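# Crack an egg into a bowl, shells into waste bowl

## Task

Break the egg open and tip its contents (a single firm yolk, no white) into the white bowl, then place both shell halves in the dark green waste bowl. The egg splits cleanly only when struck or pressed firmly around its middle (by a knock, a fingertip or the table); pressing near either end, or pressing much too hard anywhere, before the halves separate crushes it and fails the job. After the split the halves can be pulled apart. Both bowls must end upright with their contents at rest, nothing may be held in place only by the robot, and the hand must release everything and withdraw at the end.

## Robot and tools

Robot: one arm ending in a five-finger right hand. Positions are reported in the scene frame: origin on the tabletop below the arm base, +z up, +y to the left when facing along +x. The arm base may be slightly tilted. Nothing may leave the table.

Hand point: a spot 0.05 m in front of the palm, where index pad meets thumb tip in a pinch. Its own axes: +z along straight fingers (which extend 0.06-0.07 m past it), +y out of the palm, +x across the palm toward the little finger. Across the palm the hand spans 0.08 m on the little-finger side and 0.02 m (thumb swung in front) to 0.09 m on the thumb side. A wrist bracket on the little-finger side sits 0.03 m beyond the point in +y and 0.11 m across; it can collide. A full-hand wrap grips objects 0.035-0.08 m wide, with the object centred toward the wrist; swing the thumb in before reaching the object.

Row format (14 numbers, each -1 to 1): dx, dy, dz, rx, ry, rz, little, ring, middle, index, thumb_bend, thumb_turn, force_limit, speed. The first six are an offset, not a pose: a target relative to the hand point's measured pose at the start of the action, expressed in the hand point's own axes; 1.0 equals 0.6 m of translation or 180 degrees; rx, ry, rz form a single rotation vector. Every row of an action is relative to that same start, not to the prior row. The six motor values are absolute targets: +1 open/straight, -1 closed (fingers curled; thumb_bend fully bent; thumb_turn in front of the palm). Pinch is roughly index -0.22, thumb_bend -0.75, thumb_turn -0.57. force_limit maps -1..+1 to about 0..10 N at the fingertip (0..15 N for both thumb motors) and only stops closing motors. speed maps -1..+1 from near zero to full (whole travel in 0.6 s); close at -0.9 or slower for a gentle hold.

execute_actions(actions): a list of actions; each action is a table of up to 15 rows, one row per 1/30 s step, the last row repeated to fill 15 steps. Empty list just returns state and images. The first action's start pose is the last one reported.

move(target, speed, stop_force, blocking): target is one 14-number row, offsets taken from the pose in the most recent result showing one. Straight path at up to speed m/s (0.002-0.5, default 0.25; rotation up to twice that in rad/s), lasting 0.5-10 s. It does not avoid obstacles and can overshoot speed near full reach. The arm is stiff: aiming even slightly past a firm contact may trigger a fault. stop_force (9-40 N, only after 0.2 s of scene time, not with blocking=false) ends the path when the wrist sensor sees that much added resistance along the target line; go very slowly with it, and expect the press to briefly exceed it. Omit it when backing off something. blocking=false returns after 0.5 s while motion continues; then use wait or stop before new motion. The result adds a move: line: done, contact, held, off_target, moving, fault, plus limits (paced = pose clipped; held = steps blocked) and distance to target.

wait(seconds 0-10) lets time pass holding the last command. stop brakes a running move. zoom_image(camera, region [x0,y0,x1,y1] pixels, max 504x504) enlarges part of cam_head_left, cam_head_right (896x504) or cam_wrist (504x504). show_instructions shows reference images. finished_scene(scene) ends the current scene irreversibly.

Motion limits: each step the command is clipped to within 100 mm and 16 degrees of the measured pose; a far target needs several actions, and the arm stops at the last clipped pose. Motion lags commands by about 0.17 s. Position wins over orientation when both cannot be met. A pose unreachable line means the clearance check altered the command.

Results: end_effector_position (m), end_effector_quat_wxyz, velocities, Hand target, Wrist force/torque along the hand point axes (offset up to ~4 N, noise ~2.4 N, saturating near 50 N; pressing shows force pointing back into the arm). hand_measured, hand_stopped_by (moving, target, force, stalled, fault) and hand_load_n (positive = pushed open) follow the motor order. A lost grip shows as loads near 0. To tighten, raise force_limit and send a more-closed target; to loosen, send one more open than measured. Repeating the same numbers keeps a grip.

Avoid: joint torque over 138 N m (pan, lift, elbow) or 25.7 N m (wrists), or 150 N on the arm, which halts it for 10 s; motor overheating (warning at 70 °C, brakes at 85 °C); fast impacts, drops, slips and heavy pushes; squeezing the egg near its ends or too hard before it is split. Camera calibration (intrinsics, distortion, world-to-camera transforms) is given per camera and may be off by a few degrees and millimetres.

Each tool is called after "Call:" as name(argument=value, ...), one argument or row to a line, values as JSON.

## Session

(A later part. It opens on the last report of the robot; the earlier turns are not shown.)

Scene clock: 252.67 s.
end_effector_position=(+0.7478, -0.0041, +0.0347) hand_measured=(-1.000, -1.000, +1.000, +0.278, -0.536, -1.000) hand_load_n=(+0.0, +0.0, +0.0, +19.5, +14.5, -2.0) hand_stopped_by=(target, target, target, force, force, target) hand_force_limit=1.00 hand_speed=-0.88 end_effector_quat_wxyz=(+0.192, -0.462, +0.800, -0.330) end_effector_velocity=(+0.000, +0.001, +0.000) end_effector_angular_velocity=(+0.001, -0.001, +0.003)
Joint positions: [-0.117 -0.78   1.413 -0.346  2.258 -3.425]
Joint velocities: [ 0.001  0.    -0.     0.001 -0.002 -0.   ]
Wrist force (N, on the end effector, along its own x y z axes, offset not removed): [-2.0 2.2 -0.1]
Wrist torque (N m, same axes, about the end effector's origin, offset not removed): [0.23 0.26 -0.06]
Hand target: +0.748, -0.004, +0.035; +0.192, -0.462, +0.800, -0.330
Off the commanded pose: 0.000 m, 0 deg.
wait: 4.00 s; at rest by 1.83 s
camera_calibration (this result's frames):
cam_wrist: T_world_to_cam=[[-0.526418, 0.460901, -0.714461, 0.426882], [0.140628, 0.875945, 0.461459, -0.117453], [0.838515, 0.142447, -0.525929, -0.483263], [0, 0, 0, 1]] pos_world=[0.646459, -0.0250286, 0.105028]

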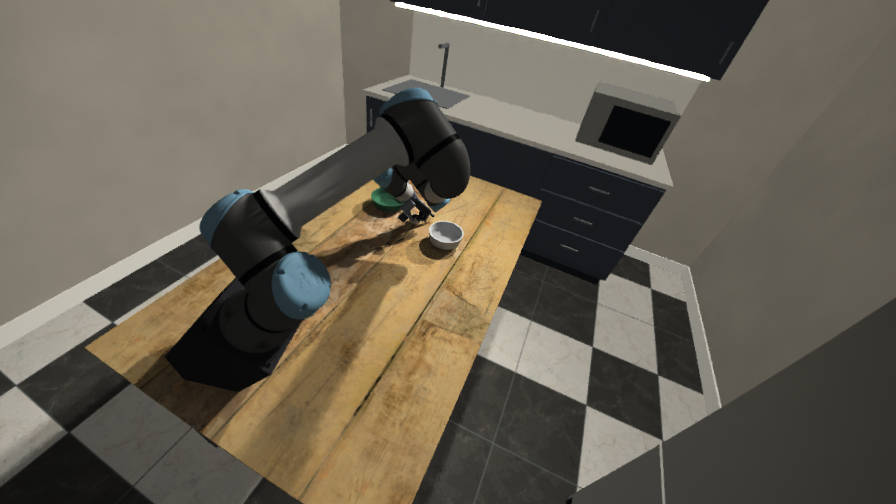

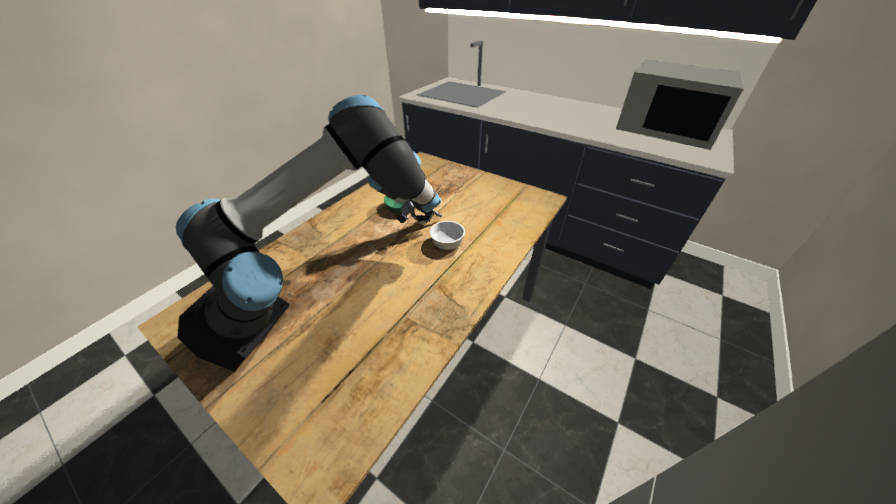

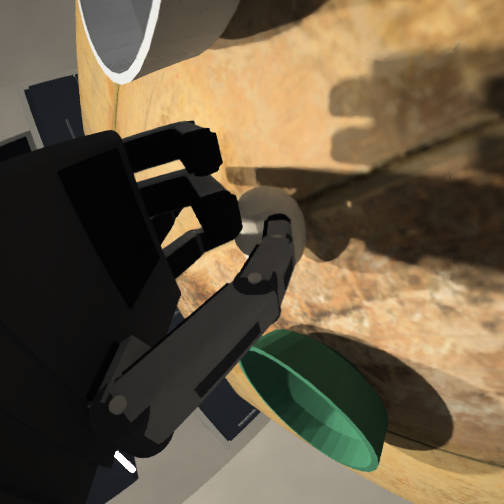

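Knock: lift, down to ~0.030.

Call:
move(
  target=[0,-0.0224,-0.0224,0,0,0,-1,-1,1,-0.6,-0.9,-1,1,-0.88],
  speed=0.03,
)

Call:
move(
  target=[0,0.028,0.028,0,0,0,-1,-1,1,-0.6,-0.9,-1,1,-0.88],
  speed=0.2,
  stop_force=25,
)

Call:
move(
  target=[0,-0.005,-0.005,0,0,0,-1,-1,1,-0.6,-0.9,-1,1,-0.88],
  speed=0.02,
)

Call:
execute_actions(
  actions=[
    [[0,0,0,0,0,0,-1,-1,1,0.5,-0.3,-1,-0.2,-0.5]],
    [[0,0,0,0,0,0,-1,-1,1,0.5,-0.3,-1,-0.2,-0.5]],
  ],
)

Call:
move(
  target=[0,-0.06,-0.06,0,0,0,-1,-1,1,0.5,-0.3,-1,-0.2,-0.5],
  speed=0.05,
)

Call:
zoom_image(
  camera="cam_wrist",
  region=[200,100,440,300],
)

Scene clock: 269.97 s.
end_effector_position=(+0.7478, -0.0042, +0.0534) hand_measured=(-1.000, -1.000, +1.000, +0.278, -0.536, -1.000) hand_load_n=(+0.0, +0.0, +0.0, +19.5, +14.5, -2.0) hand_stopped_by=(target, target, target, force, force, target) hand_force_limit=1.00 hand_speed=-0.88 end_effector_quat_wxyz=(+0.192, -0.462, +0.800, -0.330) end_effector_velocity=(-0.001, +0.000, +0.002) end_effector_angular_velocity=(-0.000, +0.002, +0.000)
Joint positions: [-0.098 -0.801  1.41  -0.317  2.277 -3.418]
Joint velocities: [ 0.002 -0.003  0.     0.004  0.003  0.001]
Wrist force (N, on the end effector, along its own x y z axes, offset not removed): [2.9 0.4 0.7]
Wrist torque (N m, same axes, about the end effector's origin, offset not removed): [0.02 -0.56 0.09]
Hand target: +0.748, -0.004, +0.054; +0.192, -0.462, +0.800, -0.330
Off the commanded pose: 0.000 m, 0 deg.
move: done
camera_calibration (this result's frames):
cam_wrist: T_world_to_cam=[[-0.526406, 0.460862, -0.714495, 0.440265], [0.140607, 0.875968, 0.461422, -0.126], [0.838526, 0.142433, -0.525915, -0.473422], [0, 0, 0, 1]] pos_world=[0.646452, -0.0250986, 0.123726]

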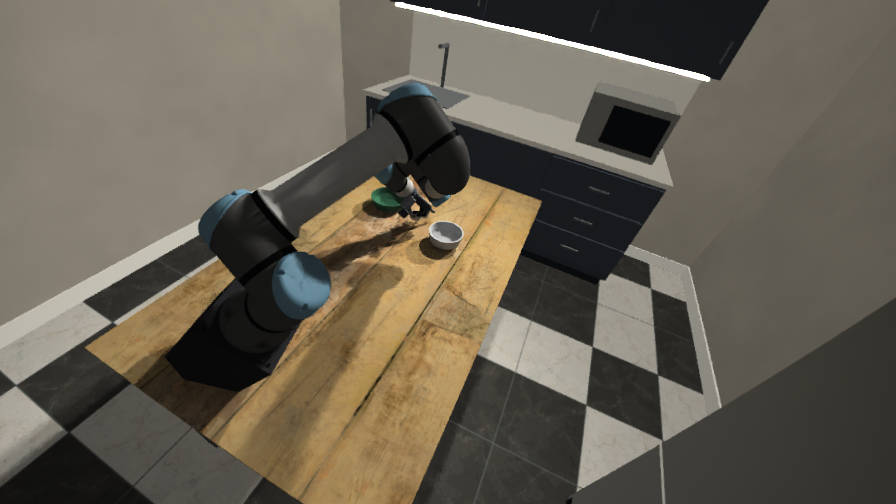

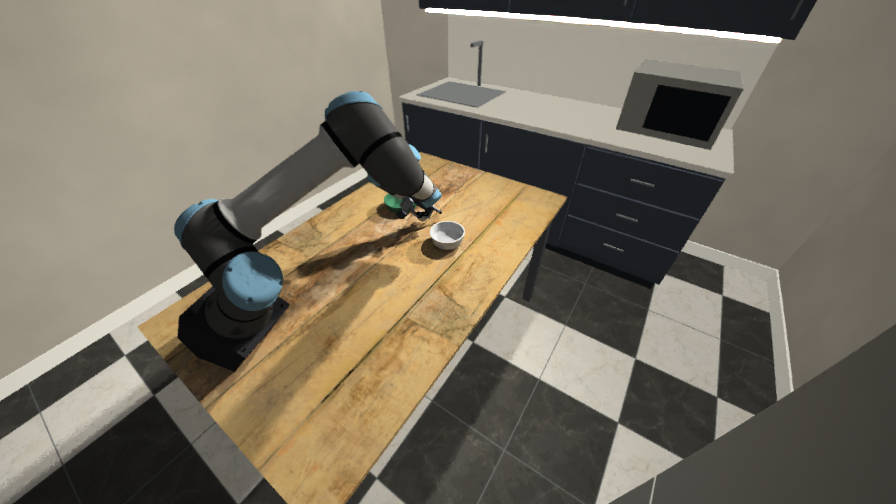

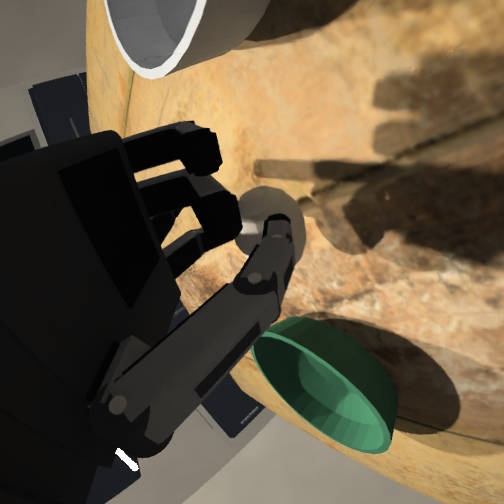

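Scene clock: 270.83 s.
end_effector_position=(+0.7478, -0.0040, +0.0318) hand_measured=(-1.000, -1.000, +1.000, +0.278, -0.540, -1.000) hand_load_n=(+0.0, +0.0, +0.0, +21.0, +7.0, -3.5) hand_stopped_by=(target, target, target, force, force, target) hand_force_limit=1.00 hand_speed=-0.88 end_effector_quat_wxyz=(+0.192, -0.462, +0.800, -0.330) end_effector_velocity=(-0.001, -0.002, +0.004) end_effector_angular_velocity=(-0.002, +0.005, -0.007)
Joint positions: [-0.12  -0.776  1.413 -0.351  2.255 -3.426]
Joint velocities: [ 0.003 -0.006 -0.001  0.009  0.011  0.004]
Wrist force (N, on the end effector, along its own x y z axes, offset not removed): [-3.2 -19.7 -27.2]
Wrist torque (N m, same axes, about the end effector's origin, offset not removed): [0.80 0.68 -0.18]
Hand target: +0.748, -0.004, +0.033; +0.192, -0.462, +0.800, -0.330
Off the commanded pose: 0.002 m, 0 deg.
move: contact
camera_calibration (this result's frames):
cam_wrist: T_world_to_cam=[[-0.52642, 0.460848, -0.714494, 0.424721], [0.140175, 0.875902, 0.461678, -0.115876], [0.83859, 0.142883, -0.525692, -0.484897], [0, 0, 0, 1]] pos_world=[0.646455, -0.024952, 0.102052]

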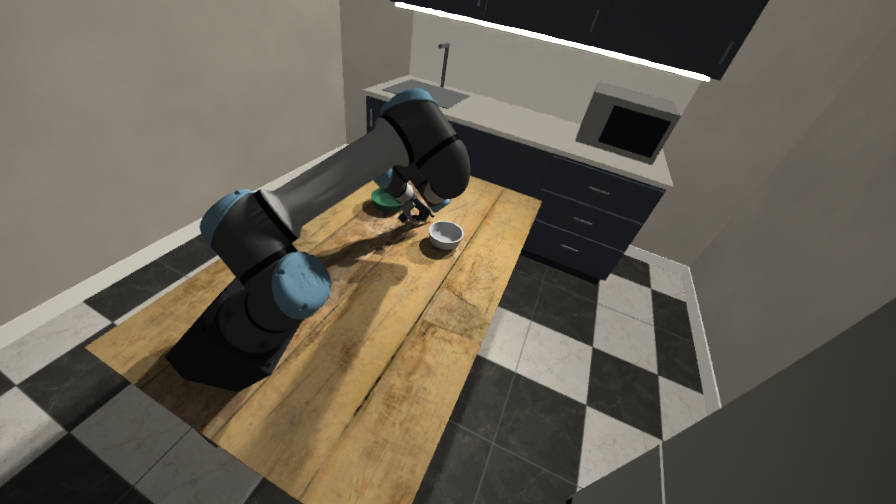

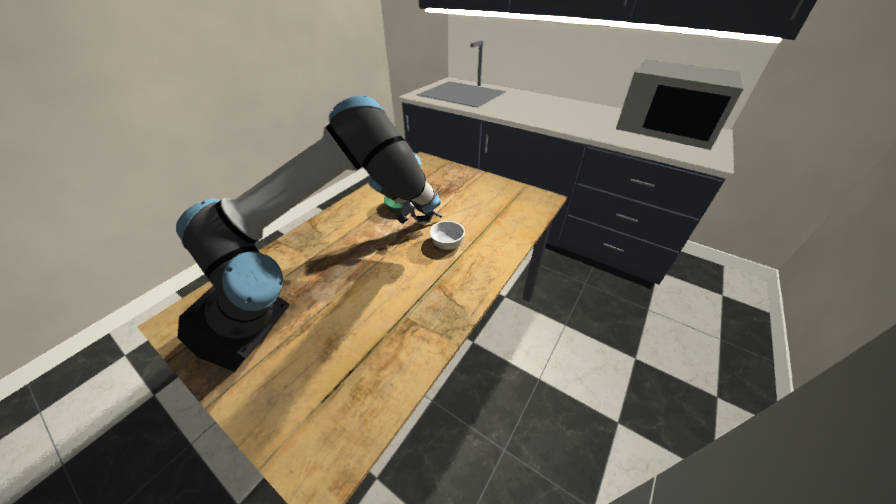

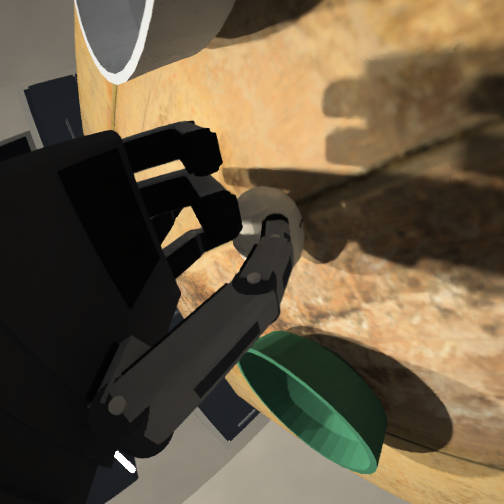

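Scene clock: 271.53 s.
end_effector_position=(+0.7477, -0.0040, +0.0357) hand_measured=(-1.000, -1.000, +1.000, +0.278, -0.536, -1.000) hand_load_n=(+0.0, +0.0, +0.0, +19.5, +14.0, -2.0) hand_stopped_by=(target, target, target, force, force, target) hand_force_limit=1.00 hand_speed=-0.88 end_effector_quat_wxyz=(+0.192, -0.462, +0.800, -0.330) end_effector_velocity=(+0.001, -0.000, +0.004) end_effector_angular_velocity=(+0.000, -0.003, +0.000)
Joint positions: [-0.116 -0.781  1.413 -0.345  2.259 -3.425]
Joint velocities: [ 0.003 -0.004 -0.002  0.004  0.001  0.001]
Wrist force (N, on the end effector, along its own x y z axes, offset not removed): [-0.9 -2.6 -2.3]
Wrist torque (N m, same axes, about the end effector's origin, offset not removed): [-0.22 0.21 -0.07]
Hand target: +0.748, -0.004, +0.036; +0.192, -0.462, +0.800, -0.330
Off the commanded pose: 0.000 m, 0 deg.
move: done
camera_calibration (this result's frames):
cam_wrist: T_world_to_cam=[[-0.526511, 0.460844, -0.714429, 0.427555], [0.140267, 0.87591, 0.461635, -0.117689], [0.838517, 0.142845, -0.525817, -0.482743], [0, 0, 0, 1]] pos_world=[0.646409, -0.0249933, 0.105952]

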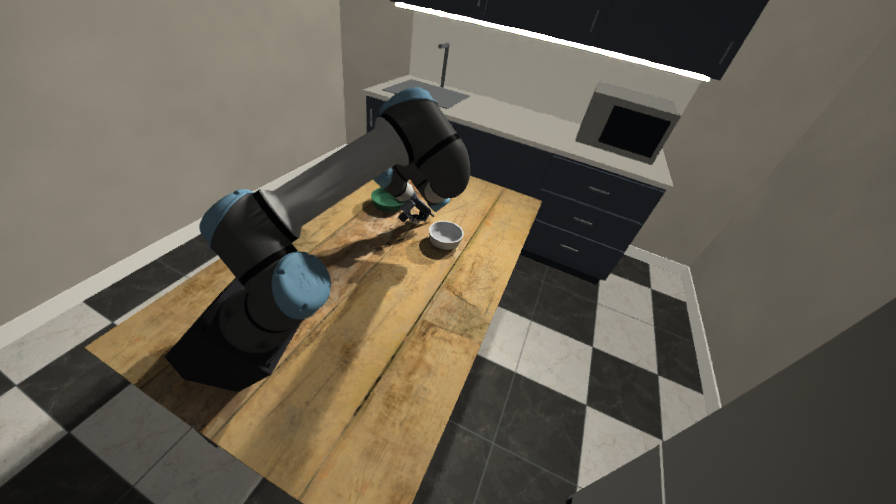

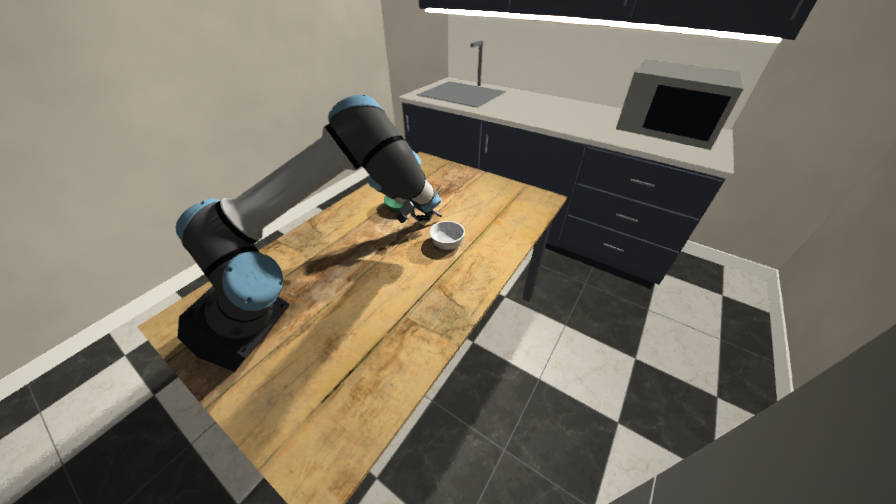

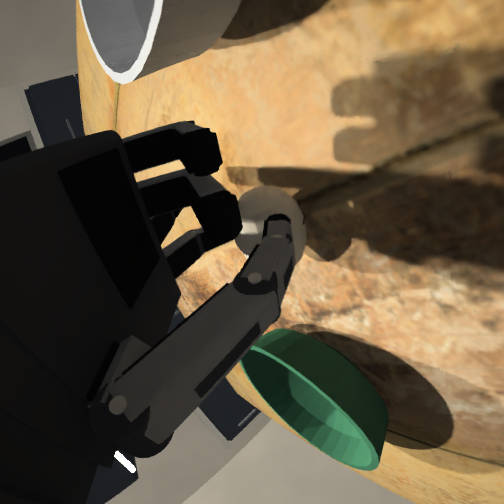

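Scene clock: 272.53 s.
end_effector_position=(+0.7478, -0.0040, +0.0358) hand_measured=(-1.000, -1.000, +1.000, +0.500, -0.300, -1.000) hand_load_n=(+0.0, +0.0, +0.0, +0.0, +0.0, +0.0) hand_stopped_by=(target, target, target, target, target, target) hand_force_limit=-0.20 hand_speed=-0.50 end_effector_quat_wxyz=(+0.192, -0.462, +0.800, -0.330) end_effector_velocity=(+0.001, -0.001, -0.000) end_effector_angular_velocity=(-0.001, -0.001, -0.003)
Joint positions: [-0.116 -0.781  1.413 -0.345  2.259 -3.425]
Joint velocities: [-0.001 -0.    -0.001 -0.001  0.    -0.   ]
Wrist force (N, on the end effector, along its own x y z axes, offset not removed): [-2.5 -0.8 -0.5]
Wrist torque (N m, same axes, about the end effector's origin, offset not removed): [0.21 0.27 -0.46]
Hand target: +0.748, -0.004, +0.036; +0.192, -0.462, +0.800, -0.330
Off the commanded pose: 0.000 m, 0 deg.
camera_calibration (this result's frames):
cam_wrist: T_world_to_cam=[[-0.526412, 0.460864, -0.714489, 0.427592], [0.140255, 0.875906, 0.461647, -0.117739], [0.838582, 0.142806, -0.525725, -0.482762], [0, 0, 0, 1]] pos_world=[0.646439, -0.0249925, 0.106064]

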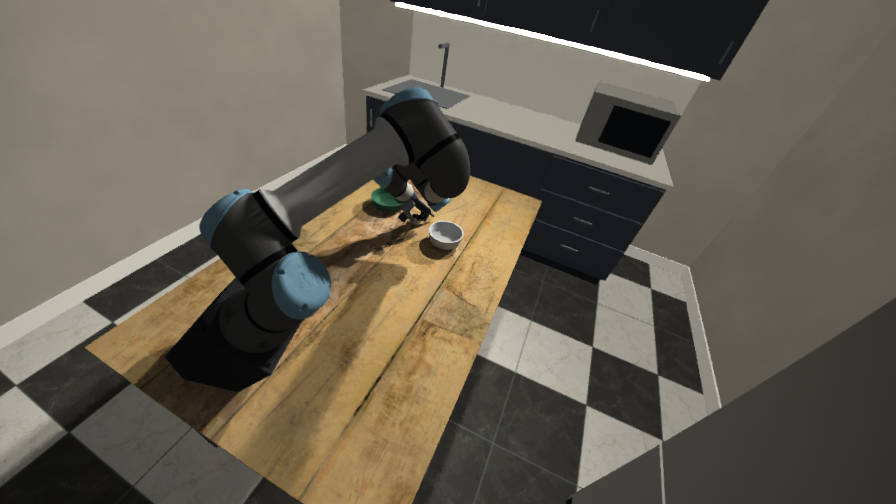

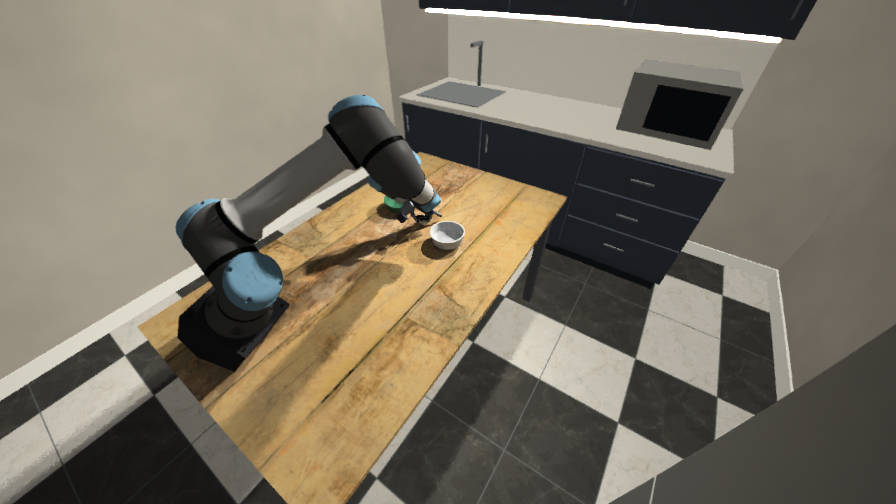

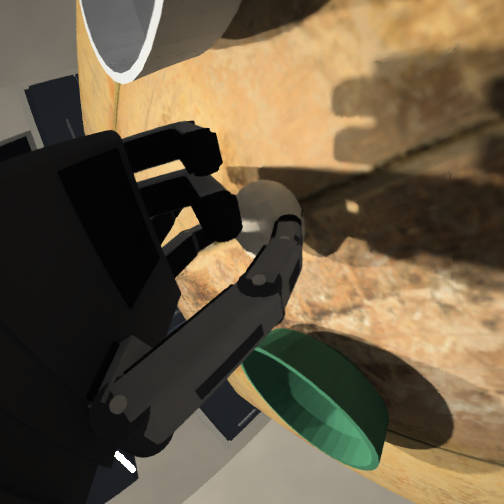

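Scene clock: 274.00 s.
end_effector_position=(+0.7477, -0.0042, +0.0864) hand_measured=(-1.000, -1.000, +1.000, +0.500, -0.300, -1.000) hand_load_n=(+0.0, +0.0, +0.0, +0.0, +0.0, +0.0) hand_stopped_by=(target, target, target, target, target, target) hand_force_limit=-0.20 hand_speed=-0.50 end_effector_quat_wxyz=(+0.192, -0.462, +0.800, -0.330) end_effector_velocity=(+0.000, -0.000, +0.002) end_effector_angular_velocity=(+0.000, -0.001, -0.000)
Joint positions: [-0.063 -0.836  1.399 -0.263  2.309 -3.405]
Joint velocities: [ 0.002 -0.002 -0.001  0.004  0.002  0.001]
Wrist force (N, on the end effector, along its own x y z axes, offset not removed): [-0.8 1.5 -1.3]
Wrist torque (N m, same axes, about the end effector's origin, offset not removed): [0.37 0.09 0.13]
Hand target: +0.748, -0.004, +0.087; +0.192, -0.462, +0.800, -0.330
Off the commanded pose: 0.000 m, 0 deg.
move: done
camera_calibration (this result's frames):
cam_wrist: T_world_to_cam=[[-0.526393, 0.460771, -0.714563, 0.463816], [0.140218, 0.875962, 0.461552, -0.140878], [0.8386, 0.142763, -0.525708, -0.456125], [0, 0, 0, 1]] pos_world=[0.646409, -0.0251911, 0.156659]

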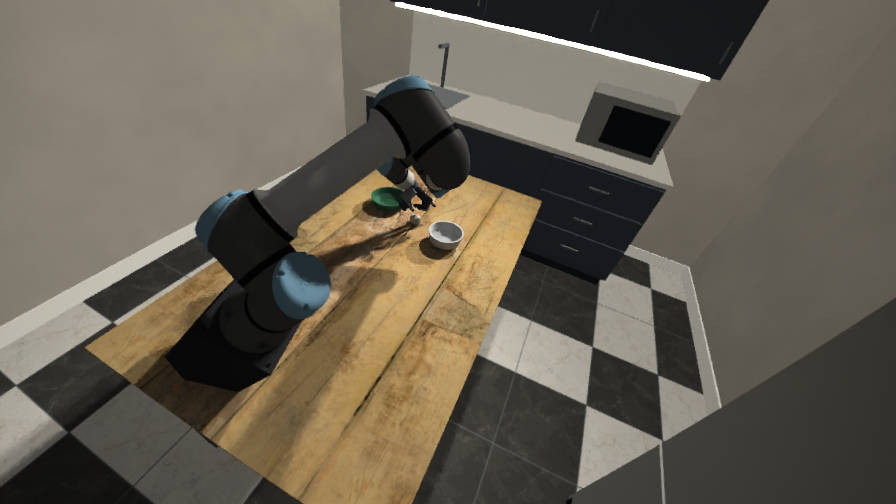

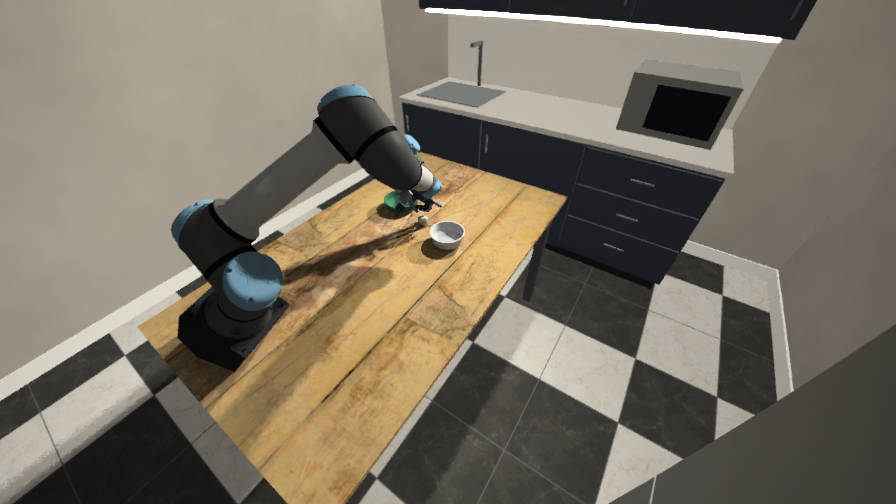

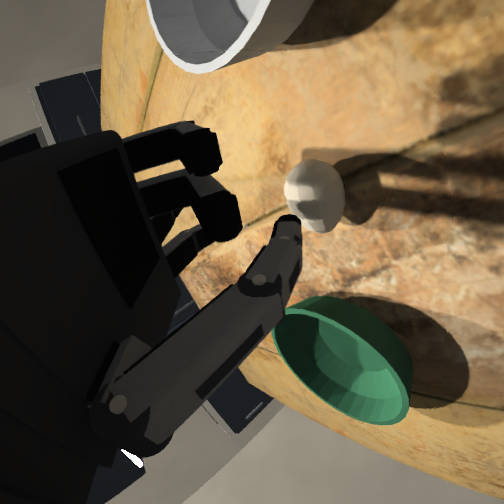

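Region (200, 100, 440, 300) of cam_wrist's 504x504 image, scaled by 2.100, with more detail than that image has.

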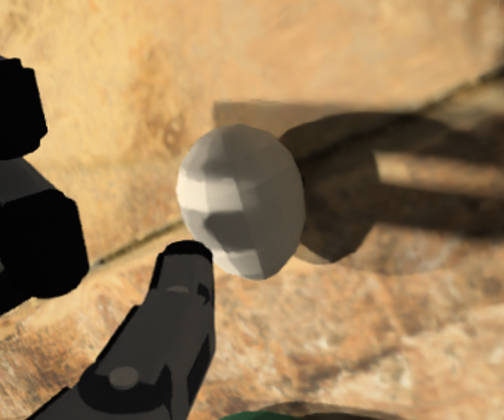

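Call:
move(
  target=[-0.012,0.0077,-0.0077,0,-0.082,-0.082,-1,-1,1,0.5,-0.3,-1,-0.1,-0.88],
  speed=0.08,
)

Call:
move(
  target=[0,0.062,0.062,0,0,0,-1,-1,1,0.5,-0.3,-1,-0.1,-0.88],
  speed=0.03,
  stop_force=9,
)

Scene clock: 310.90 s.
end_effector_position=(+0.7457, +0.0052, +0.0864) hand_measured=(-1.000, -1.000, +1.000, +0.500, -0.300, -1.000) hand_load_n=(+0.0, +0.0, +0.0, +0.0, +0.0, +0.0) hand_stopped_by=(target, target, target, target, target, target) hand_force_limit=-0.10 hand_speed=-0.88 end_effector_quat_wxyz=(+0.249, -0.599, +0.703, -0.290) end_effector_velocity=(+0.000, +0.000, +0.000) end_effector_angular_velocity=(-0.000, -0.000, +0.013)
Joint positions: [-0.119 -0.876  1.413 -0.138  2.018 -3.623]
Joint velocities: [-0.002 -0.    -0.002  0.006 -0.01  -0.008]
Wrist force (N, on the end effector, along its own x y z axes, offset not removed): [-3.4 -2.2 0.4]
Wrist torque (N m, same axes, about the end effector's origin, offset not removed): [-0.29 0.42 -0.31]
Hand target: +0.746, +0.005, +0.086; +0.250, -0.599, +0.703, -0.290
Off the commanded pose: 0.000 m, 0 deg.
move: done
camera_calibration (this result's frames):
cam_wrist: T_world_to_cam=[[-0.654751, 0.243974, -0.715386, 0.555333], [-0.180357, 0.868703, 0.461331, 0.0902127], [0.734011, 0.431082, -0.524782, -0.379367], [0, 0, 0, 1]] pos_world=[0.658335, -0.0503166, 0.156575]

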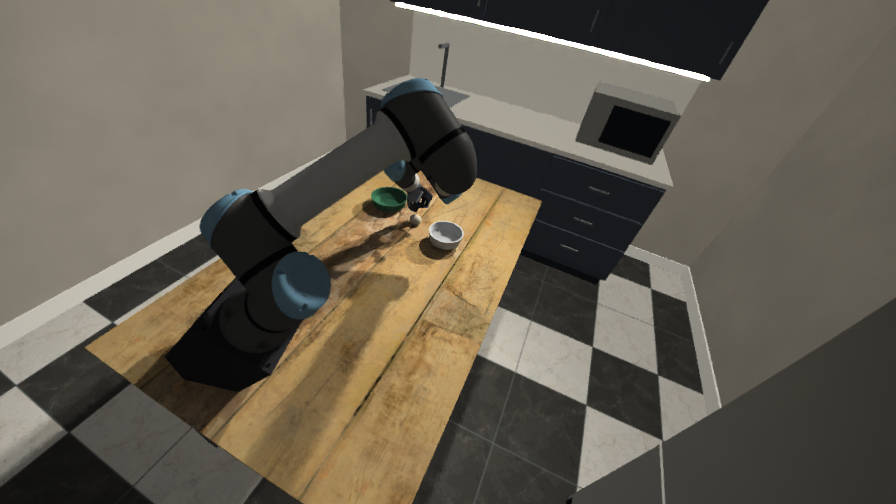

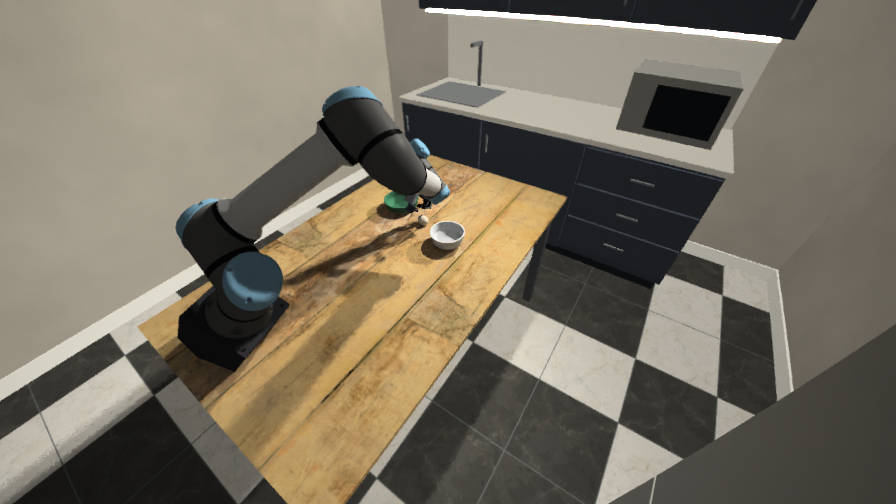

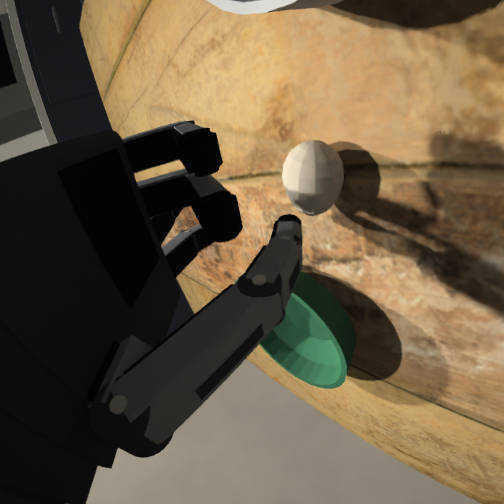

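Scene clock: 313.00 s.
end_effector_position=(+0.7457, +0.0055, +0.0342) hand_measured=(-1.000, -1.000, +1.000, +0.500, -0.300, -1.000) hand_load_n=(+0.0, +0.0, +0.0, +0.0, +0.0, +0.0) hand_stopped_by=(target, target, target, target, target, target) hand_force_limit=-0.10 hand_speed=-0.88 end_effector_quat_wxyz=(+0.249, -0.599, +0.704, -0.290) end_effector_velocity=(+0.000, -0.000, -0.003) end_effector_angular_velocity=(+0.001, -0.000, -0.001)
Joint positions: [-0.173 -0.816  1.424 -0.218  1.968 -3.646]
Joint velocities: [-0.004  0.004  0.    -0.005 -0.003 -0.   ]
Wrist force (N, on the end effector, along its own x y z axes, offset not removed): [-0.8 0.4 -0.6]
Wrist torque (N m, same axes, about the end effector's origin, offset not removed): [0.24 0.03 0.02]
Hand target: +0.746, +0.005, +0.034; +0.249, -0.599, +0.704, -0.290
Off the commanded pose: 0.000 m, 0 deg.
move: done
camera_calibration (this result's frames):
cam_wrist: T_world_to_cam=[[-0.654775, 0.244057, -0.715336, 0.51792], [-0.180328, 0.868657, 0.461428, 0.114117], [0.733997, 0.431127, -0.524764, -0.40689], [0, 0, 0, 1]] pos_world=[0.658355, -0.0501098, 0.104309]

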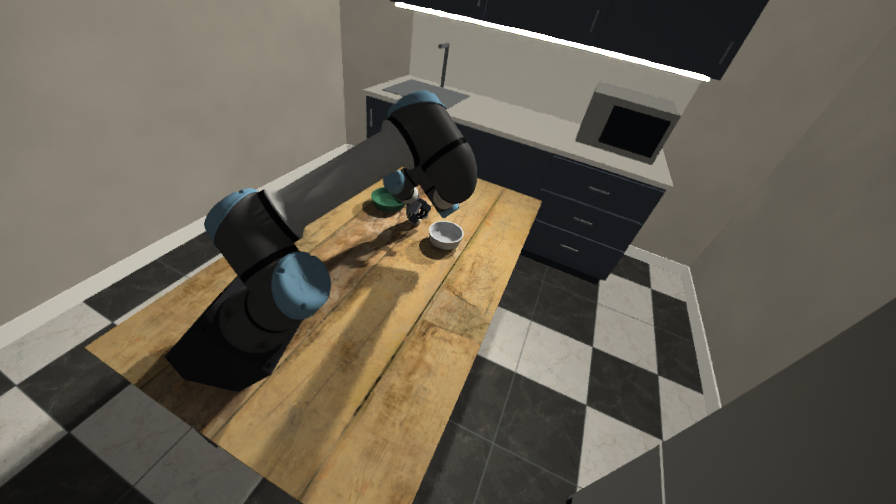

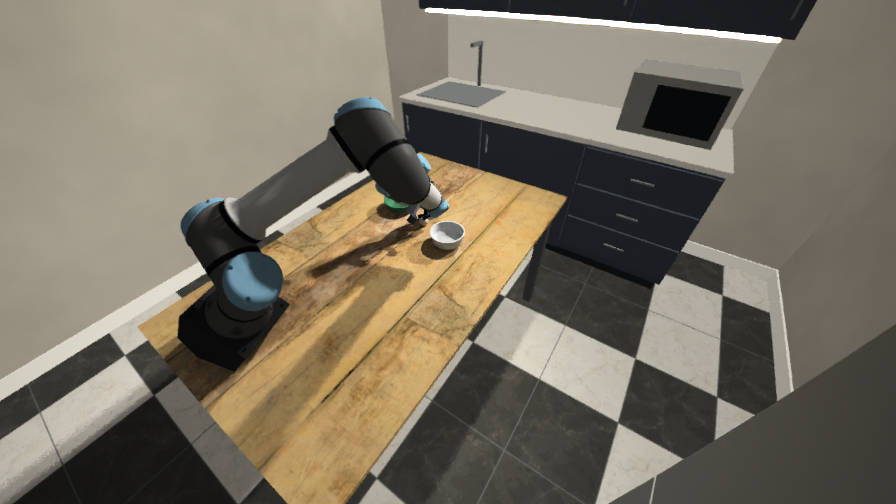

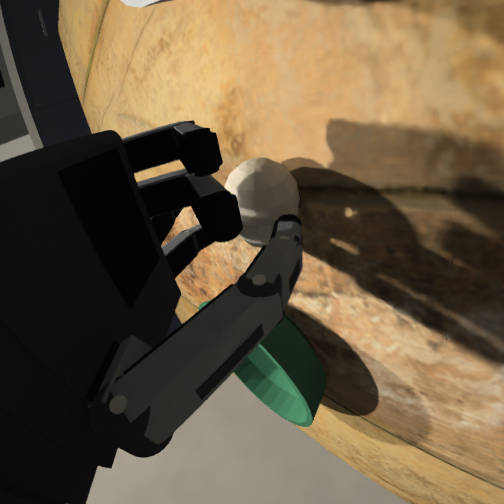

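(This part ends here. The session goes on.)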